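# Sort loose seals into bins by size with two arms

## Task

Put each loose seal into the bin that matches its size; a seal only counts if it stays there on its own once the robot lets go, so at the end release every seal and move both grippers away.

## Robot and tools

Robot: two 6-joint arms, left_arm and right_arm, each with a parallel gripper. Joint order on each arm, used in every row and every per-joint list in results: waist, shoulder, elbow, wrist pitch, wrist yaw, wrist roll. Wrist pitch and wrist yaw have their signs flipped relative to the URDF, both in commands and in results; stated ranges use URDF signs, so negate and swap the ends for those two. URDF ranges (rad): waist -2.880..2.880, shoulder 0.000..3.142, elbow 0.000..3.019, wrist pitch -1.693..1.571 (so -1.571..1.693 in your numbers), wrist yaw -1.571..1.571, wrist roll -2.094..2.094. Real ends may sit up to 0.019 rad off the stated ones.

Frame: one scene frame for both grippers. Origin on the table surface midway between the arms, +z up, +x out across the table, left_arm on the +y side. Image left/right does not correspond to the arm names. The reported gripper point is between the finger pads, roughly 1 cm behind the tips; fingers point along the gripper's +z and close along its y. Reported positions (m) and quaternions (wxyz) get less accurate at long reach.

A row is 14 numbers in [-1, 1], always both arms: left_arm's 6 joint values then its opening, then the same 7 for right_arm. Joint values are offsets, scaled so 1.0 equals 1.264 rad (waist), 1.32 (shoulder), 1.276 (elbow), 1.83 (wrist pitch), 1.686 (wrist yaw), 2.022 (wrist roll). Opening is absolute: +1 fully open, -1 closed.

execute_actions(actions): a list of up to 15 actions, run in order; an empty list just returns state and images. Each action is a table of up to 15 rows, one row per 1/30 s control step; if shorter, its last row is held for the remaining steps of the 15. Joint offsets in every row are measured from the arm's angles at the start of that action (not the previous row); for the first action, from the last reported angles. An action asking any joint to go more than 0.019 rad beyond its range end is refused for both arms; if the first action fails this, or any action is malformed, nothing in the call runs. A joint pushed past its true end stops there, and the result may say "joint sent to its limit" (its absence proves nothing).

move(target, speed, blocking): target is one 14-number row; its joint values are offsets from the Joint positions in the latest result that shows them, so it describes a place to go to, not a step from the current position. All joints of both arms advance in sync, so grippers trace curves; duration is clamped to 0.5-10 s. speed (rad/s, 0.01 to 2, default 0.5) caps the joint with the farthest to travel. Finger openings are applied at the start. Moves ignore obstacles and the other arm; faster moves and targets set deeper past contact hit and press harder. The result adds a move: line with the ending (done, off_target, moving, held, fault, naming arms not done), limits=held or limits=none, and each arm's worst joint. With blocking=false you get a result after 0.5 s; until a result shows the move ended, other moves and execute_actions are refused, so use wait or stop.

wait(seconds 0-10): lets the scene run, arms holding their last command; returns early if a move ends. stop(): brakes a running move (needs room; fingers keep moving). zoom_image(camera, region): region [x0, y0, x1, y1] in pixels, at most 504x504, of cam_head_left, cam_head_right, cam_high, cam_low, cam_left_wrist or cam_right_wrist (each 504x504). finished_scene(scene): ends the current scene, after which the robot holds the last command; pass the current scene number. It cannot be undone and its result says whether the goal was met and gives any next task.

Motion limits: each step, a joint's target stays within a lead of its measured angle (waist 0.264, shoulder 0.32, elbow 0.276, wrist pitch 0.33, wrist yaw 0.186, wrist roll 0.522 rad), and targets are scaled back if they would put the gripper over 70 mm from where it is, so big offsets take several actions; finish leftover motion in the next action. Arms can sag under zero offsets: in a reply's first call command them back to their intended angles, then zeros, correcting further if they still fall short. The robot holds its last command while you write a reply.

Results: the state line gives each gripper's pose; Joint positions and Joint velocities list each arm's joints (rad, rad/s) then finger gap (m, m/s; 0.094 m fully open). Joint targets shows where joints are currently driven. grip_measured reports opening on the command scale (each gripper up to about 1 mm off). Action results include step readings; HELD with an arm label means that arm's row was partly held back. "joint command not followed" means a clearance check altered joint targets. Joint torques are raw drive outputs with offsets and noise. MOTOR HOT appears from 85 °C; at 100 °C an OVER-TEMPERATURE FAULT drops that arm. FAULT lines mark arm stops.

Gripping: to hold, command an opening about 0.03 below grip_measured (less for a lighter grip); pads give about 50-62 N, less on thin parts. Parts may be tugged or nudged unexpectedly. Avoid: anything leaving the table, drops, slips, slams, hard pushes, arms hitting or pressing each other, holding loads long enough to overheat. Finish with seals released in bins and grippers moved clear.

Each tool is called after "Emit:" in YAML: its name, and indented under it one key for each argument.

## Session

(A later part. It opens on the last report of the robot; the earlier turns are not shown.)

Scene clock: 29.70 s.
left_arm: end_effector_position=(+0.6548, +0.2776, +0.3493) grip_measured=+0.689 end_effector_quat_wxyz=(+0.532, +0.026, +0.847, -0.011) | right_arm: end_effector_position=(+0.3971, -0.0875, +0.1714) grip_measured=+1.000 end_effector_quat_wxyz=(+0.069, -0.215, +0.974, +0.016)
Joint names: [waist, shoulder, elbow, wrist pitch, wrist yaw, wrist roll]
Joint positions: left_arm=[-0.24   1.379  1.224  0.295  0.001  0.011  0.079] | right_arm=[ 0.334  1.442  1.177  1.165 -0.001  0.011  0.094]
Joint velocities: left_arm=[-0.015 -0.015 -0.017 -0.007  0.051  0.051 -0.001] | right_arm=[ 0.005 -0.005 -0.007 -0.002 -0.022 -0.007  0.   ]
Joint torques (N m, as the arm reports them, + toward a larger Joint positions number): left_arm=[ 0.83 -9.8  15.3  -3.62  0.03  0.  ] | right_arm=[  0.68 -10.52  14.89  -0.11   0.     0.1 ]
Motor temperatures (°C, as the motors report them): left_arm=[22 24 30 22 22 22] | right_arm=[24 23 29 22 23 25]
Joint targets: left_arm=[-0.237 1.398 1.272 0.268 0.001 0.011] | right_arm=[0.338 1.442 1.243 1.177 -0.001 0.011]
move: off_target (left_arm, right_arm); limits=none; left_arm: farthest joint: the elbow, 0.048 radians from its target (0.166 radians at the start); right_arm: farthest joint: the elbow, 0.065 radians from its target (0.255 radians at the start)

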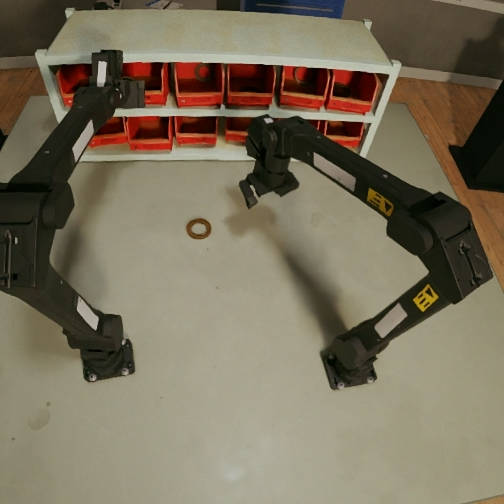

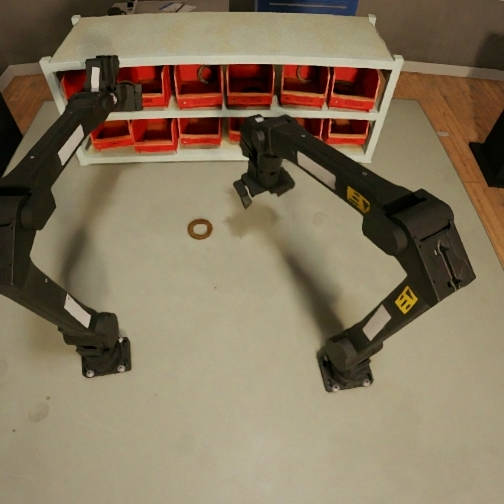

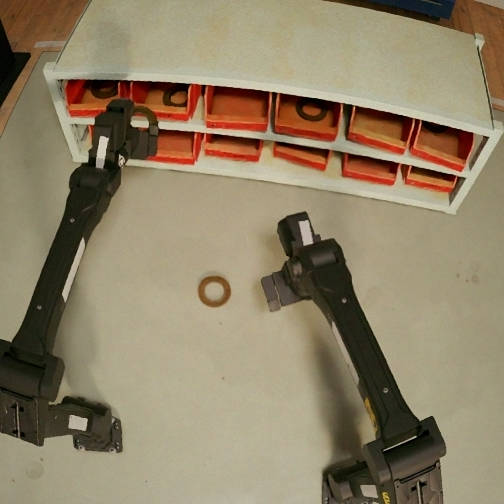

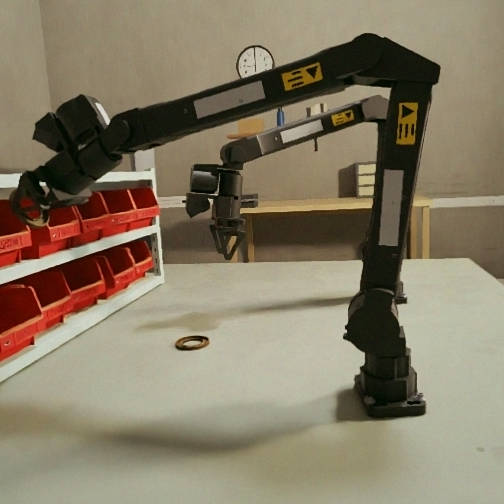

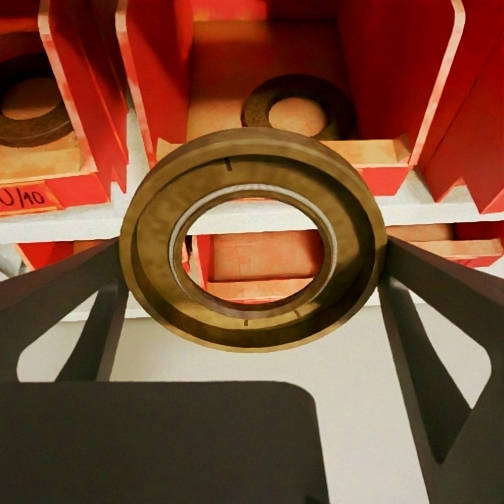

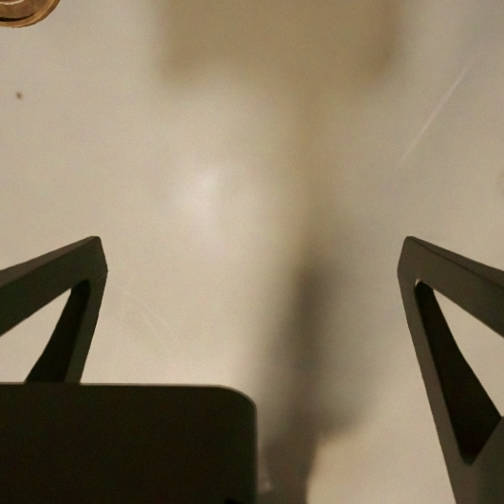

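Emit:
move:
  target: [-0.03,0.09,0.115,0,0,0,0.65,0.21,0.365,0.32,0,0,0,1]
  speed: 0.3

Scene clock: 33.17 s.
left_arm: end_effector_position=(+0.6909, +0.2608, +0.3431) grip_measured=+0.689 end_effector_quat_wxyz=(+0.528, +0.036, +0.848, -0.017) | right_arm: end_effector_position=(+0.4293, +0.0920, +0.0639) grip_measured=+1.000 end_effector_quat_wxyz=(-0.000, -0.342, +0.940, -0.000)
Joint names: [waist, shoulder, elbow, wrist pitch, wrist yaw, wrist roll]
Joint positions: left_arm=[-0.263  1.479  1.316  0.295  0.001  0.011  0.079] | right_arm=[ 0.597  1.931  1.525  1.165 -0.001  0.011  0.094]
Joint velocities: left_arm=[-0.005  0.005  0.012 -0.002  0.022  0.022  0.001] | right_arm=[ 0.015 -0.015 -0.002  0.002 -0.037  0.037  0.   ]
Joint torques (N m, as the arm reports them, + toward a larger Joint positions number): left_arm=[ -0.62 -11.55  15.98  -2.35   0.04  -0.01] | right_arm=[  1.33 -17.09  13.79  -0.35  -0.04   0.11]
Motor temperatures (°C, as the motors report them): left_arm=[22 25 31 22 22 22] | right_arm=[24 23 30 22 23 25]
Joint targets: left_arm=[-0.278 1.497 1.370 0.295 0.001 0.011] | right_arm=[0.599 1.924 1.585 1.165 -0.001 0.011]
move: off_target (left_arm, right_arm); limits=none; left_arm: farthest joint: the elbow, 0.055 radians from its target (0.147 radians at the start); right_arm: farthest joint: the elbow, 0.061 radians from its target (0.408 radians at the start)

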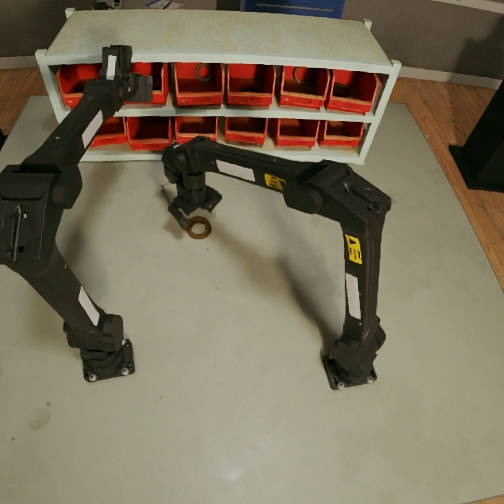

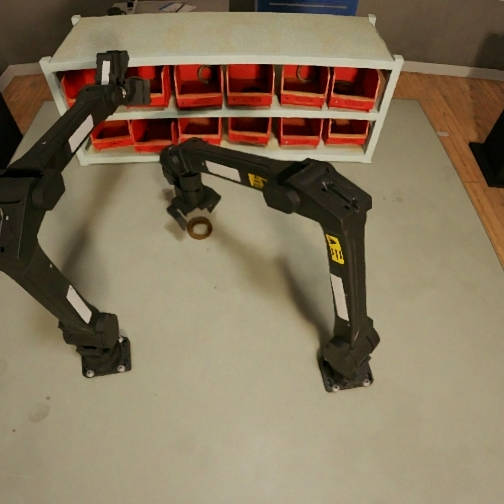

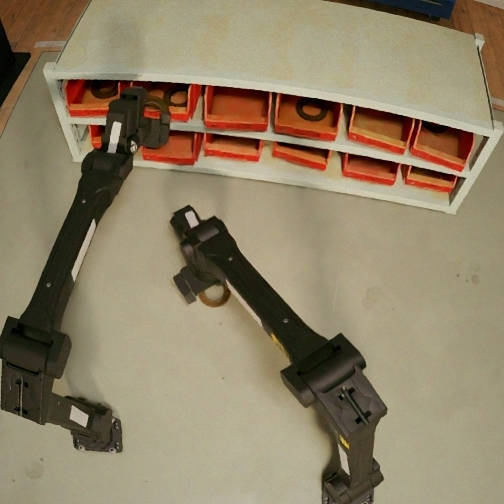

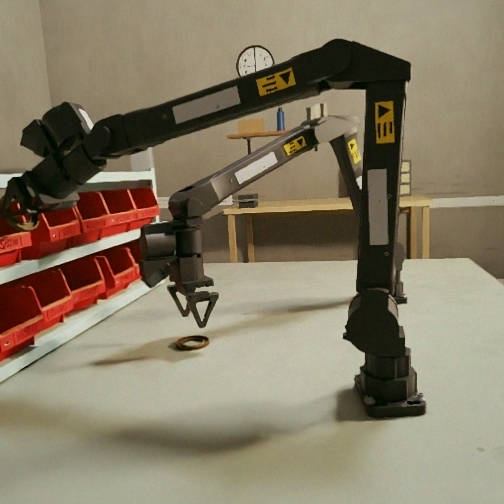

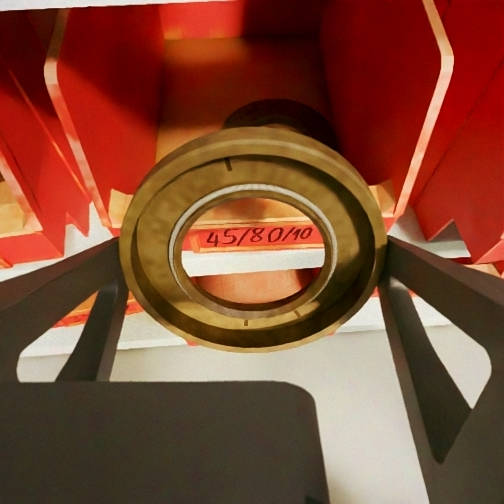

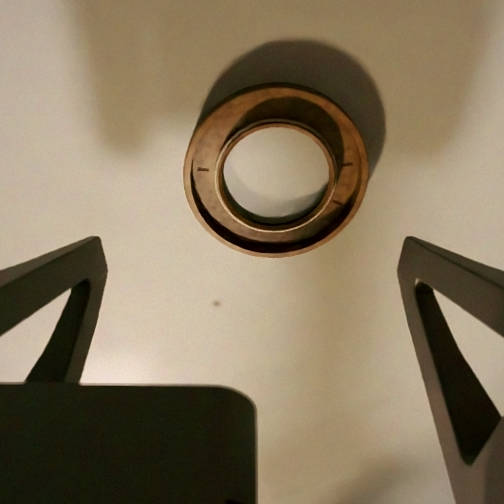

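Emit:
move:
  target: [0,0.06,0.125,0.025,0,0,0.65,-0.022,0.035,-0.022,-0.047,0,0,1]
  speed: 0.12

Scene clock: 37.33 s.
left_arm: end_effector_position=(+0.7174, +0.2588, +0.3621) grip_measured=+0.689 end_effector_quat_wxyz=(+0.535, +0.036, +0.844, -0.017) | right_arm: end_effector_position=(+0.4383, +0.0873, +0.0309) grip_measured=+1.000 end_effector_quat_wxyz=(+0.001, -0.334, +0.943, -0.000)
Joint names: [waist, shoulder, elbow, wrist pitch, wrist yaw, wrist roll]
Joint positions: left_arm=[-0.263  1.537  1.421  0.326  0.001  0.011  0.079] | right_arm=[ 0.58   1.976  1.501  1.094 -0.001  0.011  0.094]
Joint velocities: left_arm=[-0.015 -0.015  0.007 -0.002 -0.007  0.007 -0.   ] | right_arm=[-0.005  0.015  0.007  0.017 -0.037 -0.007  0.   ]
Joint torques (N m, as the arm reports them, + toward a larger Joint positions number): left_arm=[  0.36 -12.34  15.97  -1.65   0.03   0.  ] | right_arm=[ -0.27 -16.65   8.05  -0.95  -0.01   0.11]
Motor temperatures (°C, as the motors report them): left_arm=[22 25 32 22 22 22] | right_arm=[24 24 30 22 23 25]
Joint targets: left_arm=[-0.263 1.558 1.475 0.340 0.001 0.011] | right_arm=[0.569 1.977 1.497 1.078 -0.001 0.011]
move: off_target (left_arm); limits=none; left_arm: farthest joint: the elbow, 0.054 radians from its target (0.160 radians at the start); right_arm: farthest joint: the wrist pitch, 0.015 radians from its target (0.086 radians at the start)

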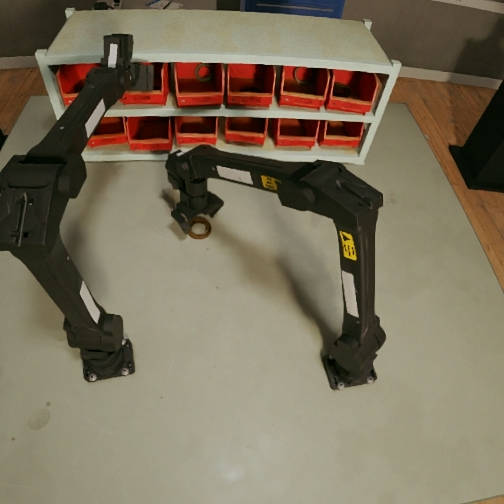

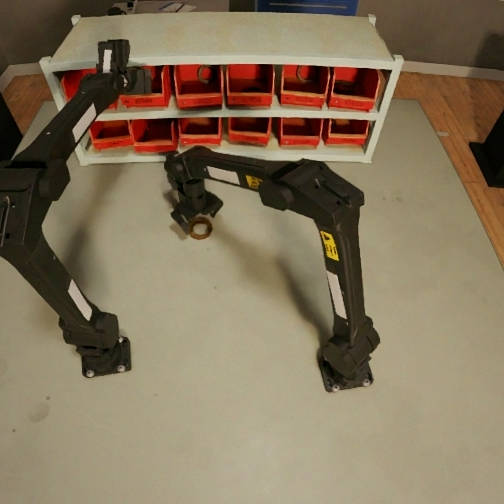

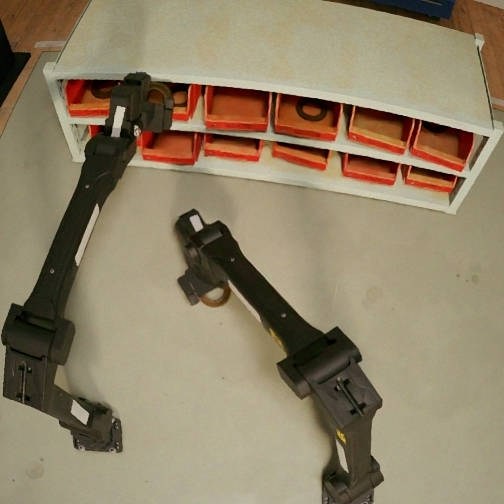

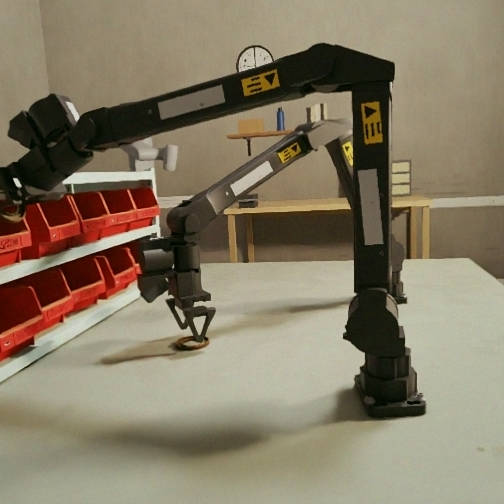

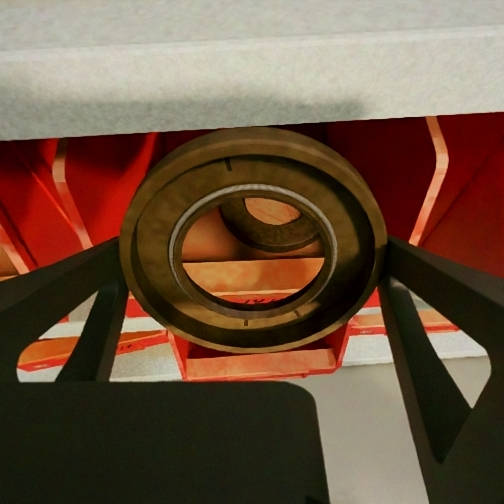

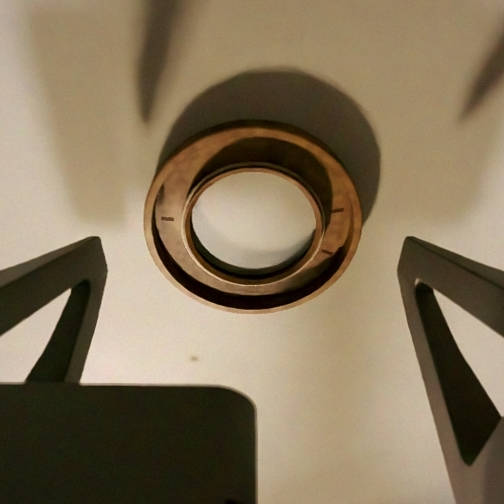

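Emit:
move:
  target: [0,0.072,0.087,-0.02,0,0,0.65,0,0.017,-0.014,-0.027,0,0,1]
  speed: 0.1

Emit:
move:
  target: [0,0.01,0.04,0,0,0,0.65,0,0,0,0,0,0,0.54]

Scene clock: 41.23 s.
left_arm: end_effector_position=(+0.7437, +0.2568, +0.3501) grip_measured=+0.689 end_effector_quat_wxyz=(+0.533, +0.036, +0.845, -0.017) | right_arm: end_effector_position=(+0.4387, +0.0877, +0.0154) grip_measured=+1.000 end_effector_quat_wxyz=(+0.001, -0.334, +0.943, -0.000)
Joint names: [waist, shoulder, elbow, wrist pitch, wrist yaw, wrist roll]
Joint positions: left_arm=[-0.263  1.61   1.48   0.316  0.001  0.011  0.079] | right_arm=[ 0.58   1.997  1.488  1.061 -0.001  0.011  0.094]
Joint velocities: left_arm=[-0.005 -0.005 -0.002 -0.002  0.022 -0.037  0.   ] | right_arm=[-0.015 -0.015 -0.002  0.002  0.007  0.022  0.   ]
Joint torques (N m, as the arm reports them, + toward a larger Joint positions number): left_arm=[  0.42 -13.64  15.8   -3.67   0.03   0.  ] | right_arm=[  0.22 -16.72   7.76  -0.98  -0.02   0.09]
Motor temperatures (°C, as the motors report them): left_arm=[22 25 33 22 22 22] | right_arm=[24 24 29 22 23 25]
Joint targets: left_arm=[-0.263 1.632 1.532 0.289 0.001 0.011] | right_arm=[0.580 1.999 1.483 1.045 -0.001 0.011]
move: off_target (left_arm); limits=none; left_arm: farthest joint: the elbow, 0.052 radians from its target (0.111 radians at the start); right_arm: farthest joint: the wrist pitch, 0.016 radians from its target (0.050 radians at the start)

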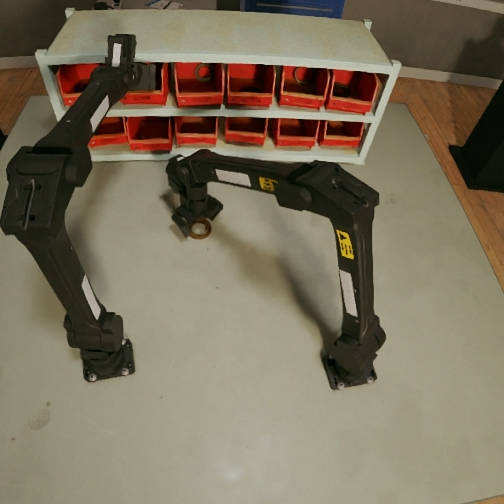

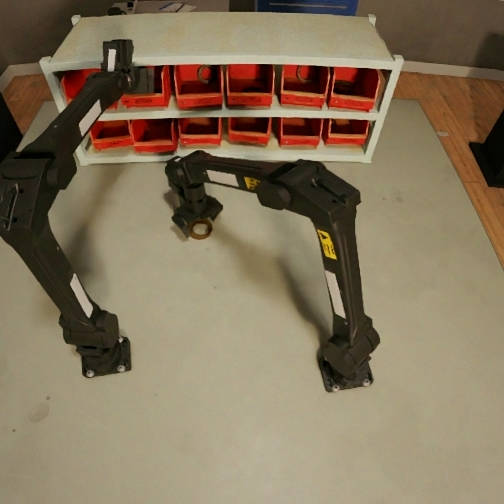

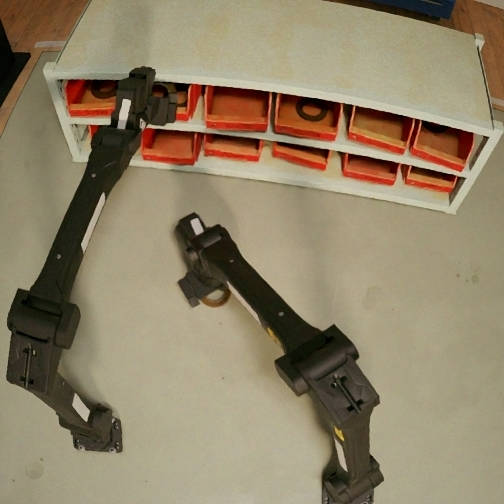

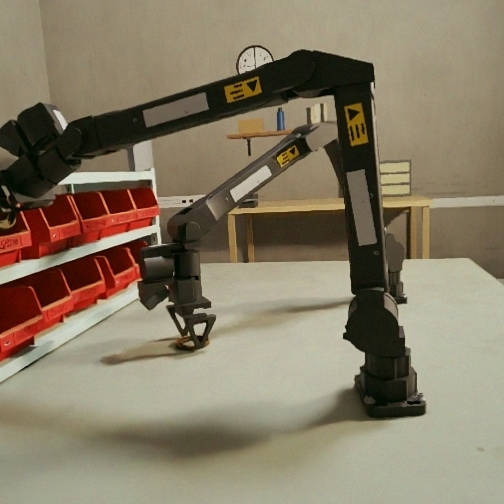

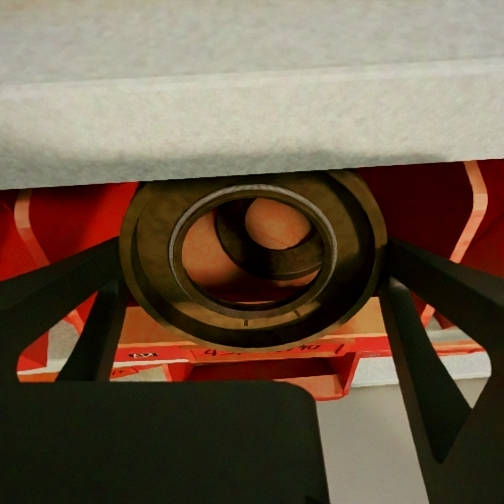

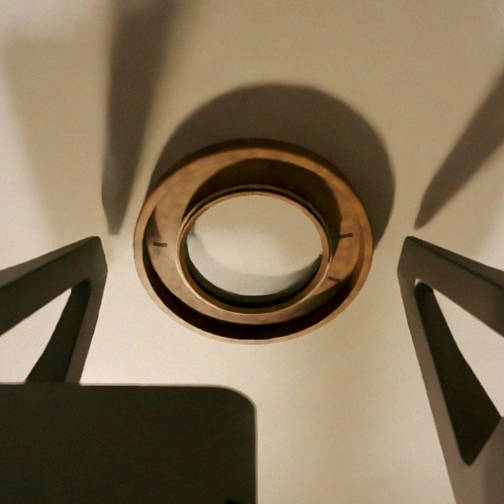

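Scene clock: 41.93 s.
left_arm: end_effector_position=(+0.7436, +0.2568, +0.3494) grip_measured=+0.689 end_effector_quat_wxyz=(+0.532, +0.036, +0.846, -0.017) | right_arm: end_effector_position=(+0.4387, +0.0877, +0.0154) grip_measured=+0.565 end_effector_quat_wxyz=(+0.001, -0.334, +0.943, -0.000)
Joint names: [waist, shoulder, elbow, wrist pitch, wrist yaw, wrist roll]
Joint positions: left_arm=[-0.263  1.61   1.478  0.316  0.001  0.011  0.079] | right_arm=[ 0.58   1.997  1.488  1.061 -0.001  0.011  0.074]
Joint velocities: left_arm=[-0.015 -0.015  0.007 -0.012  0.037  0.007 -0.001] | right_arm=[-0.005 -0.005  0.002  0.012  0.007  0.007 -0.001]
Joint torques (N m, as the arm reports them, + toward a larger Joint positions number): left_arm=[  0.33 -14.55  15.65  -2.36   0.04  -0.02] | right_arm=[  0.25 -16.5    8.13  -0.3   -0.01   0.1 ]
Motor temperatures (°C, as the motors report them): left_arm=[22 25 33 22 22 22] | right_arm=[24 24 29 22 23 25]
Joint targets: left_arm=[-0.263 1.623 1.530 0.316 0.001 0.011] | right_arm=[0.580 1.997 1.488 1.061 -0.001 0.011]
move: off_target (left_arm); limits=none; left_arm: farthest joint: the elbow, 0.053 radians from its target (0.051 radians at the start); right_arm: farthest joint: the waist, 0.000 radians from its target (0.000 radians at the start)

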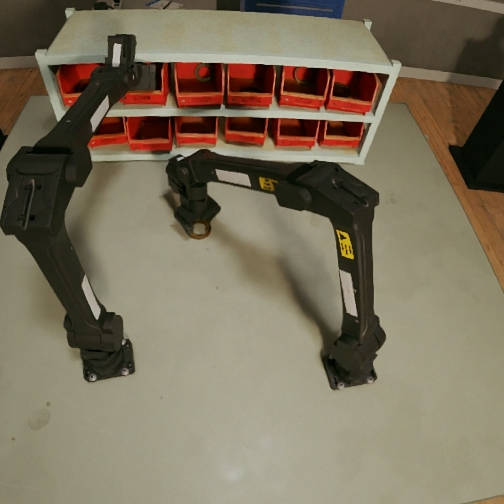

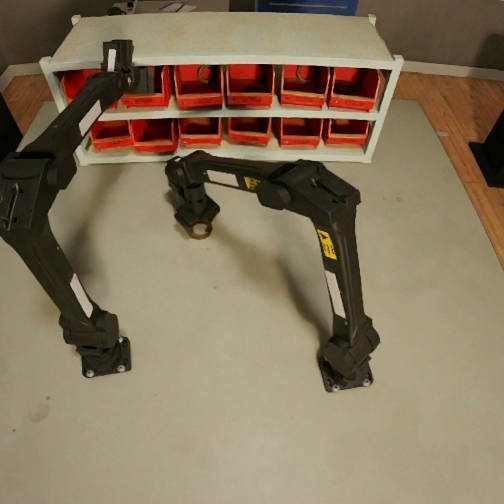

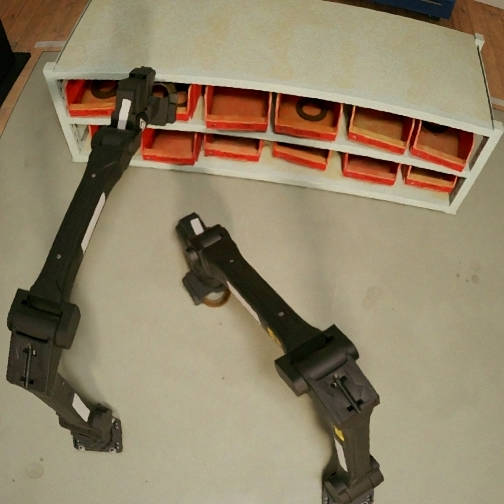

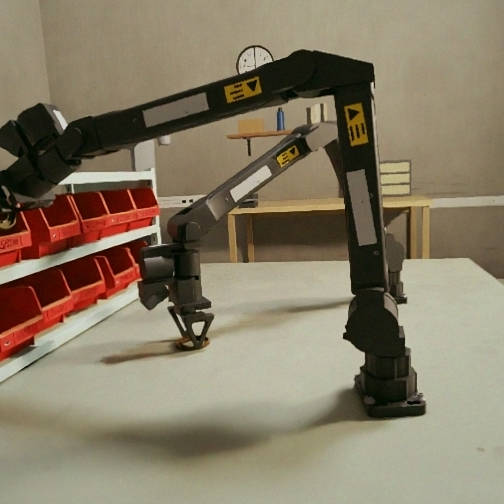

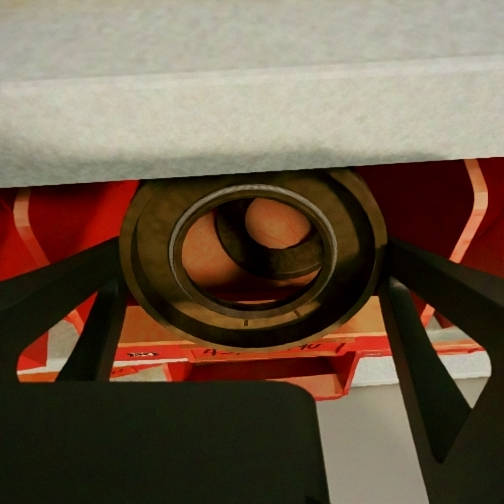

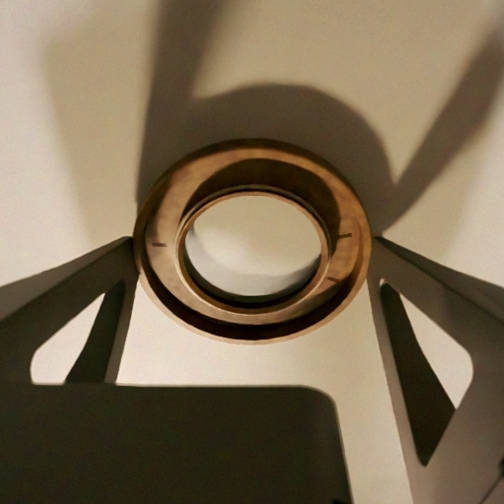

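Emit:
move:
  target: [0,0.095,0.105,-0.025,0,0,0.65,-0.05,-0.2,0.04,0.12,0,0,0.53]
  speed: 0.15

Scene clock: 45.53 s.
left_arm: end_effector_position=(+0.7801, +0.2541, +0.3263) grip_measured=+0.689 end_effector_quat_wxyz=(+0.528, +0.036, +0.848, -0.017) | right_arm: end_effector_position=(+0.4262, +0.0405, +0.1471) grip_measured=+0.565 end_effector_quat_wxyz=(+0.020, -0.309, +0.951, +0.006)
Joint names: [waist, shoulder, elbow, wrist pitch, wrist yaw, wrist roll]
Joint positions: left_arm=[-0.263  1.716  1.557  0.3    0.001  0.011  0.079] | right_arm=[ 0.527  1.749  1.488  1.268 -0.001  0.011  0.074]
Joint velocities: left_arm=[ 0.015 -0.005  0.012 -0.007 -0.007 -0.007  0.001] | right_arm=[ 0.015 -0.015 -0.002 -0.012  0.095 -0.037 -0.001]
Joint torques (N m, as the arm reports them, + toward a larger Joint positions number): left_arm=[  0.43 -15.21  16.07  -3.74   0.04  -0.01] | right_arm=[ -0.68 -15.64  13.29   0.11  -0.01   0.11]
Motor temperatures (°C, as the motors report them): left_arm=[22 25 33 22 22 22] | right_arm=[24 24 29 22 23 25]
Joint targets: left_arm=[-0.263 1.736 1.612 0.271 0.001 0.011] | right_arm=[0.517 1.733 1.539 1.280 -0.001 0.011]
move: off_target (left_arm, right_arm); limits=none; left_arm: farthest joint: the elbow, 0.055 radians from its target (0.133 radians at the start); right_arm: farthest joint: the elbow, 0.051 radians from its target (0.051 radians at the start)

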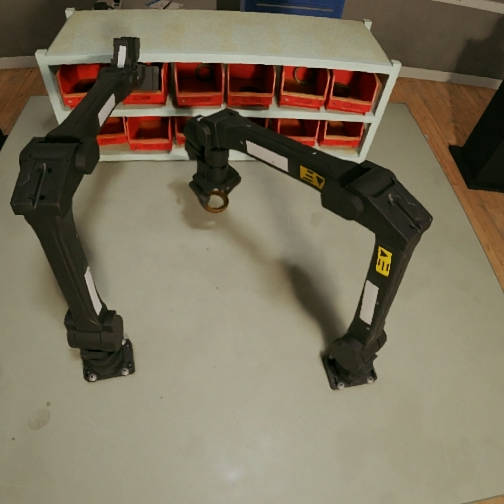

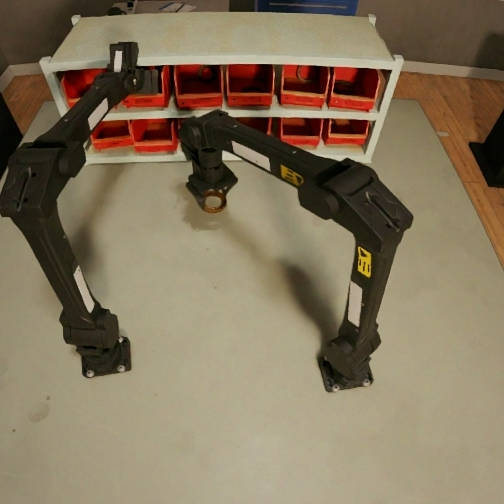

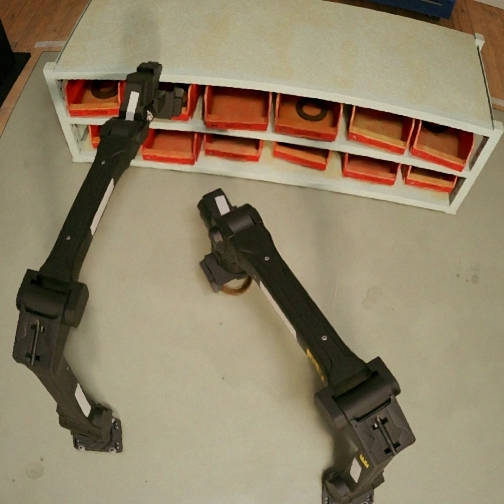

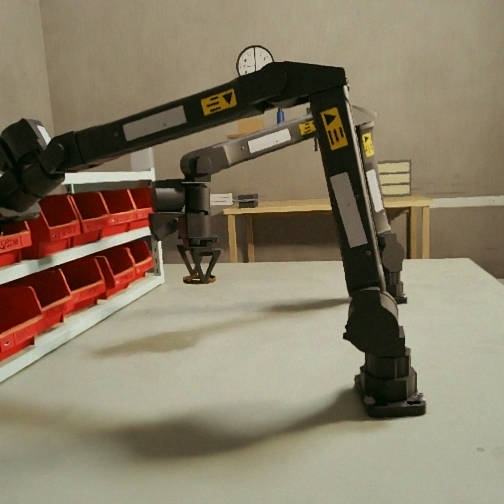

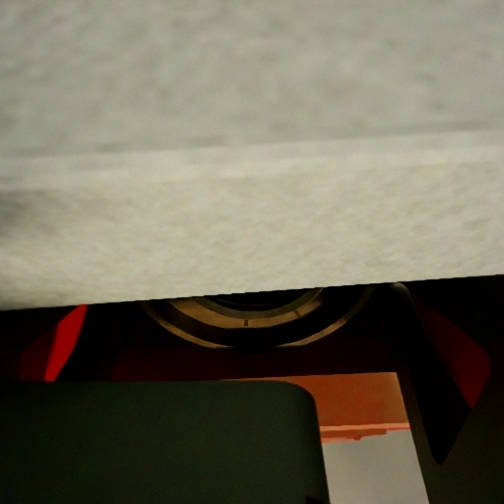

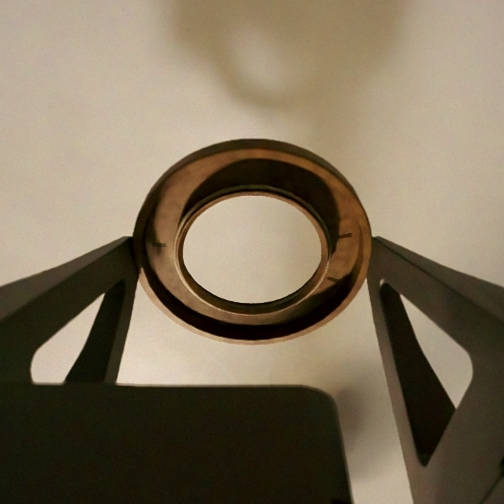

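Emit:
move:
  target: [0,0,0.04,0,0,0,0.88,-0.09,-0.2,-0.15,-0.2,-0.1,0,0.53]
  speed: 0.4

Emit:
move:
  target: [0,-0.3,-0.29,0,0,0,0.88,0,-0.1,-0.05,-0.34,-0.14,0,0.53]
  speed: 0.4

Scene clock: 50.10 s.
left_arm: end_effector_position=(+0.7800, +0.2541, +0.3261) grip_measured=+0.877 end_effector_quat_wxyz=(+0.528, +0.036, +0.848, -0.017) | right_arm: end_effector_position=(+0.4785, -0.0285, +0.2193) grip_measured=+0.565 end_effector_quat_wxyz=(+0.236, -0.232, +0.943, -0.019)
Joint names: [waist, shoulder, elbow, wrist pitch, wrist yaw, wrist roll]
Joint positions: left_arm=[-0.263  1.716  1.557  0.3    0.001  0.011  0.088] | right_arm=[ 0.42   1.497  1.3    0.924 -0.167  0.011  0.074]
Joint velocities: left_arm=[-0.015 -0.005  0.017  0.002  0.007 -0.051  0.001] | right_arm=[-0.005 -0.024 -0.017  0.012 -0.095 -0.037 -0.   ]
Joint torques (N m, as the arm reports them, + toward a larger Joint positions number): left_arm=[  0.16 -17.15  15.66  -2.32   0.03  -0.01] | right_arm=[ -0.39 -13.16   9.49  -2.06  -0.17   0.11]
Motor temperatures (°C, as the motors report them): left_arm=[22 25 34 22 22 22] | right_arm=[24 24 29 22 23 25]
Joint targets: left_arm=[-0.263 1.716 1.609 0.300 0.001 0.011] | right_arm=[0.413 1.485 1.296 0.902 -0.169 0.011]
move: off_target (left_arm, right_arm); limits=none; left_arm: farthest joint: the elbow, 0.051 radians from its target (0.051 radians at the start); right_arm: farthest joint: the wrist pitch, 0.022 radians from its target (0.366 radians at the start)

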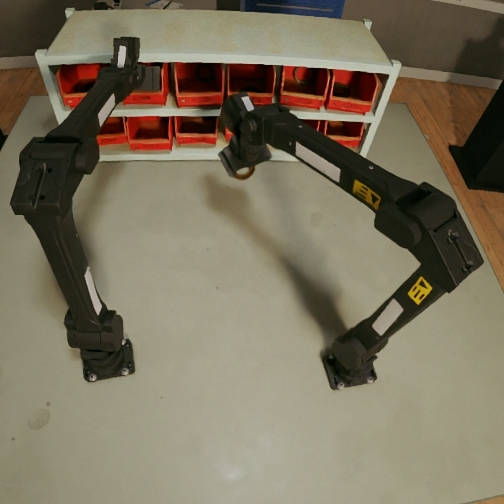

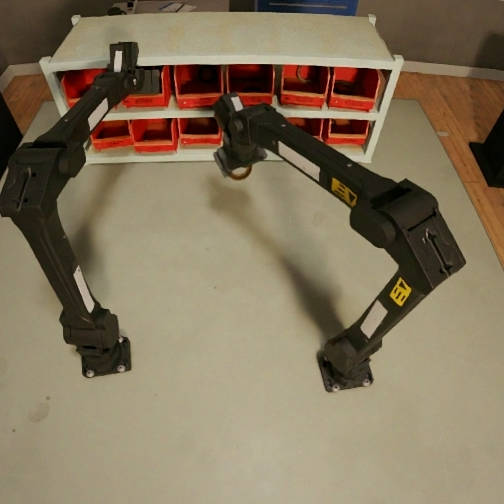

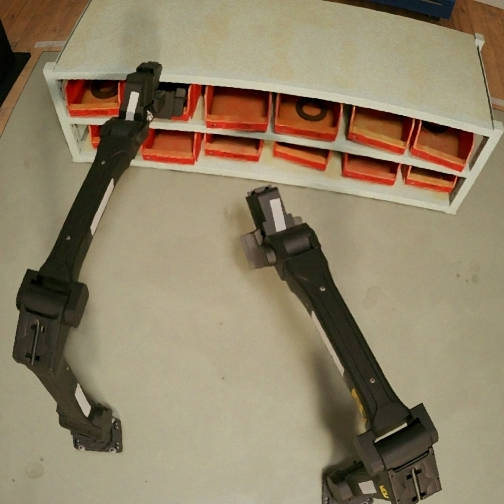

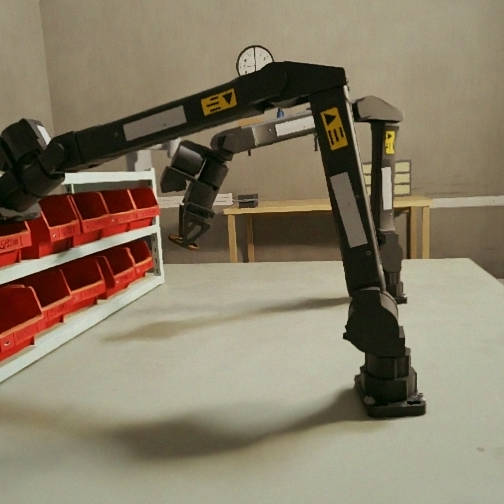

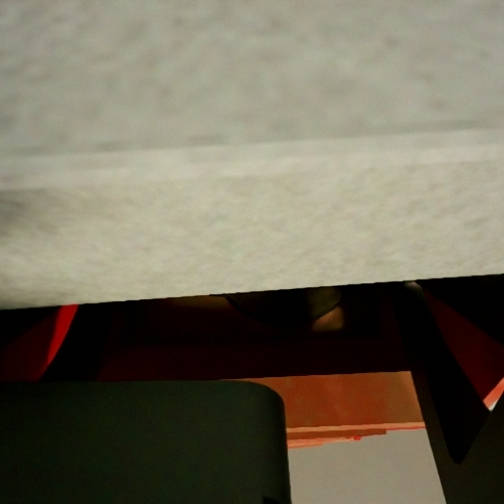

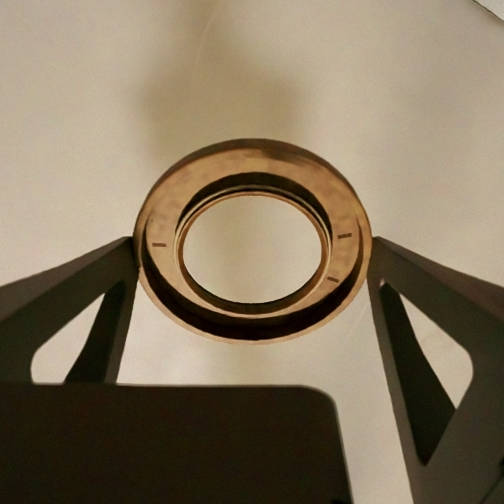

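Scene clock: 52.10 s.
left_arm: end_effector_position=(+0.6367, +0.2649, +0.3526) grip_measured=+0.877 end_effector_quat_wxyz=(+0.533, +0.036, +0.845, -0.017) | right_arm: end_effector_position=(+0.5498, -0.0312, +0.3577) grip_measured=+0.565 end_effector_quat_wxyz=(+0.540, -0.114, +0.833, -0.026)
Joint names: [waist, shoulder, elbow, wrist pitch, wrist yaw, wrist roll]
Joint positions: left_arm=[-0.263  1.331  1.185  0.299  0.001  0.01   0.088] | right_arm=[ 0.42   1.38   1.241  0.329 -0.401  0.011  0.074]
Joint velocities: left_arm=[ 0.005 -0.015  0.002  0.007  0.007 -0.037 -0.001] | right_arm=[ 0.015  0.005 -0.002  0.012 -0.037 -0.022 -0.   ]
Joint torques (N m, as the arm reports them, + toward a larger Joint positions number): left_arm=[  0.18 -11.68  11.2   -2.4    0.03   0.01] | right_arm=[  0.03 -11.66  10.1   -2.79  -0.2    0.11]
Motor temperatures (°C, as the motors report them): left_arm=[22 25 34 22 22 22] | right_arm=[24 24 29 22 23 25]
Joint targets: left_arm=[-0.263 1.320 1.187 0.299 0.001 0.010] | right_arm=[0.420 1.365 1.237 0.302 -0.403 0.011]
move: off_target (right_arm); limits=none; left_arm: farthest joint: the shoulder, 0.011 radians from its target (0.396 radians at the start); right_arm: farthest joint: the wrist pitch, 0.027 radians from its target (0.622 radians at the start)

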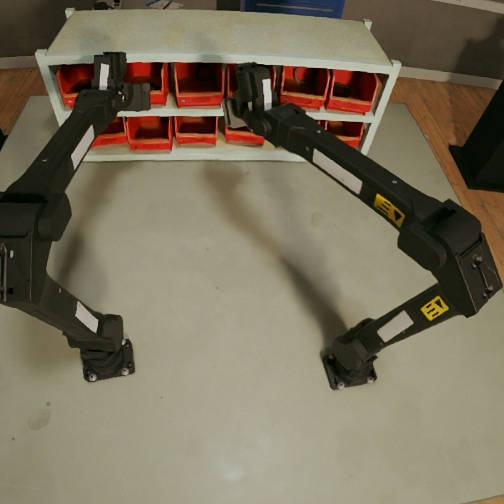

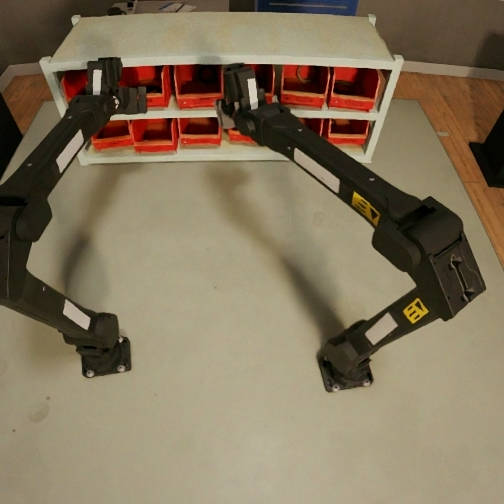

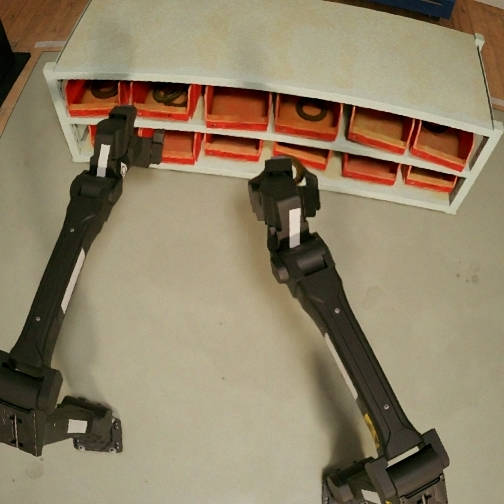

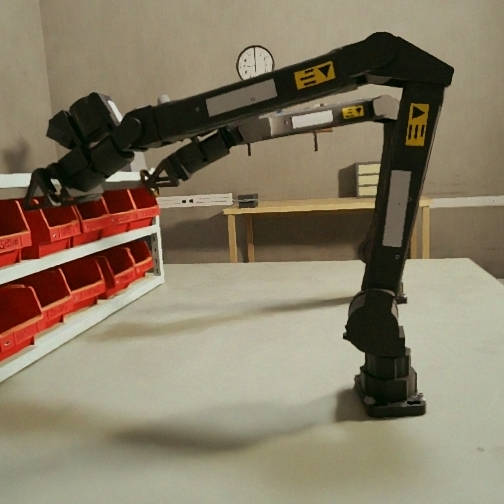

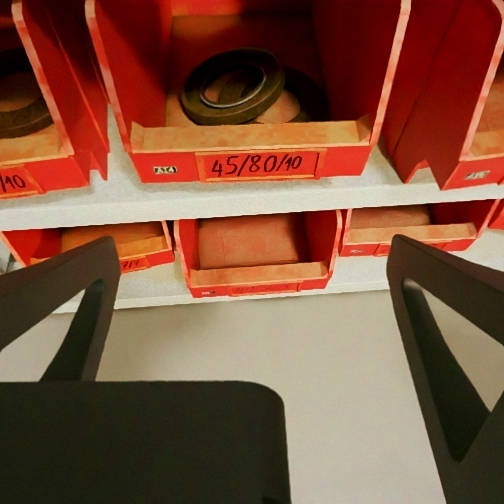

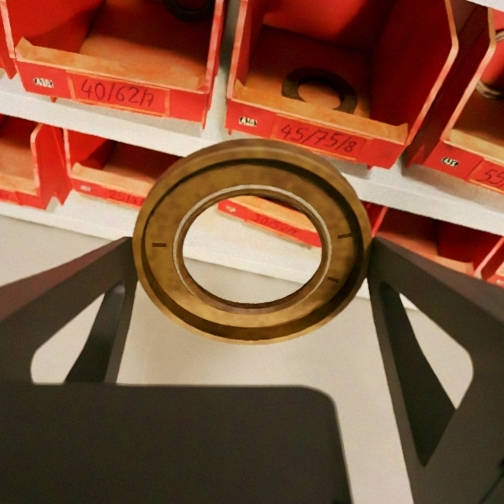

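Emit:
move:
  target: [0.12,-0.2,-0.2,0,0,0,0.88,-0.075,0.19,0.25,0,0,0.09,0.53]
  speed: 0.25

Scene clock: 61.33 s.
left_arm: end_effector_position=(+0.5413, +0.3418, +0.3315) grip_measured=+0.877 end_effector_quat_wxyz=(+0.531, -0.023, +0.847, +0.020) | right_arm: end_effector_position=(+0.6553, -0.0389, +0.3374) grip_measured=+0.565 end_effector_quat_wxyz=(+0.535, -0.007, +0.845, -0.006)
Joint names: [waist, shoulder, elbow, wrist pitch, wrist yaw, wrist roll]
Joint positions: left_arm=[-0.124  1.078  0.927  0.299  0.001  0.01   0.088] | right_arm=[ 0.333  1.637  1.483  0.329 -0.401  0.183  0.074]
Joint velocities: left_arm=[-0.005 -0.005  0.017 -0.017  0.007  0.022 -0.002] | right_arm=[-0.005 -0.005 -0.002  0.007 -0.022 -0.022  0.   ]
Joint torques (N m, as the arm reports them, + toward a larger Joint positions number): left_arm=[ 1.08 -7.18 11.36 -2.31  0.03  0.  ] | right_arm=[ -0.4  -14.65  17.1   -1.75  -0.12   0.24]
Motor temperatures (°C, as the motors report them): left_arm=[22 25 33 22 22 22] | right_arm=[24 24 30 22 23 25]
Joint targets: left_arm=[-0.112 1.068 0.930 0.299 0.001 0.010] | right_arm=[0.325 1.631 1.560 0.329 -0.401 0.193]
move: off_target (right_arm); limits=none; left_arm: farthest joint: the waist, 0.013 radians from its target (0.152 radians at the start); right_arm: farthest joint: the elbow, 0.077 radians from its target (0.319 radians at the start)

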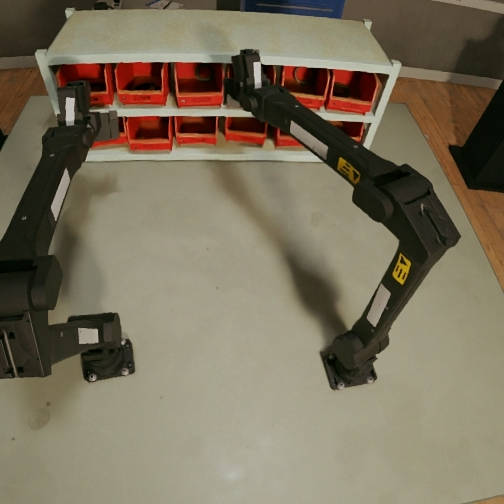

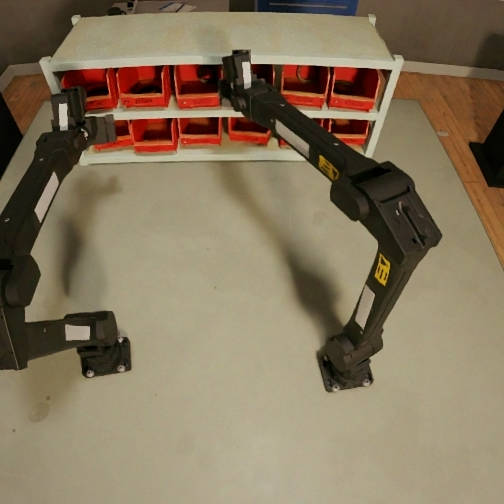

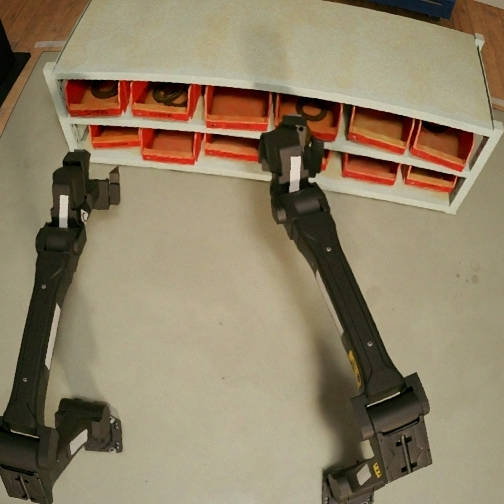

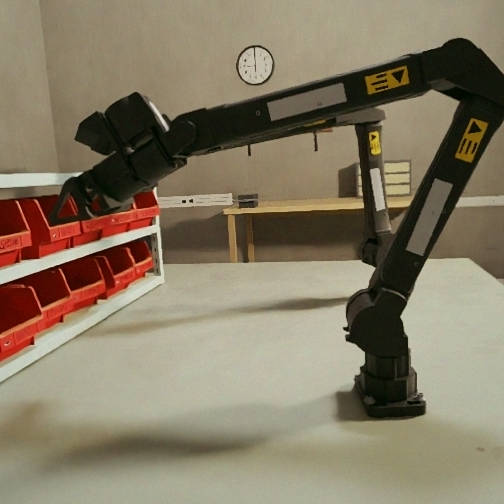

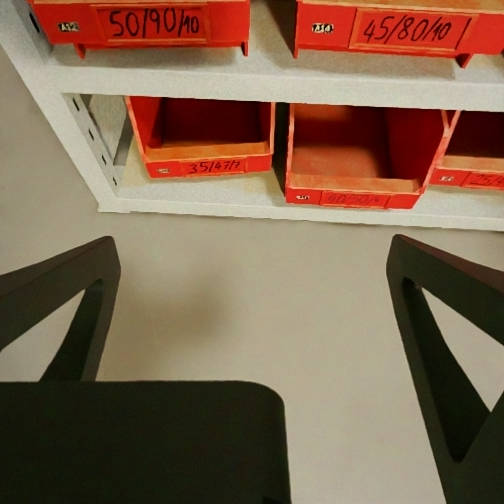

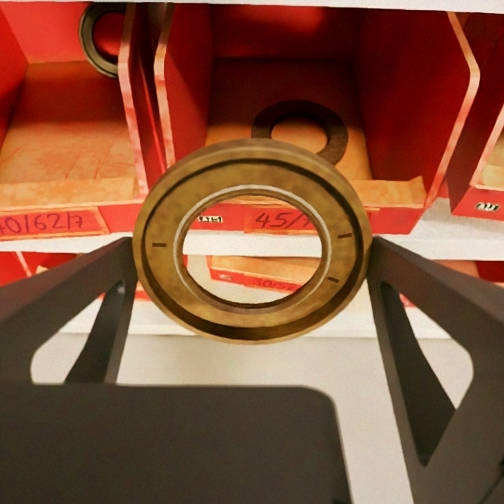

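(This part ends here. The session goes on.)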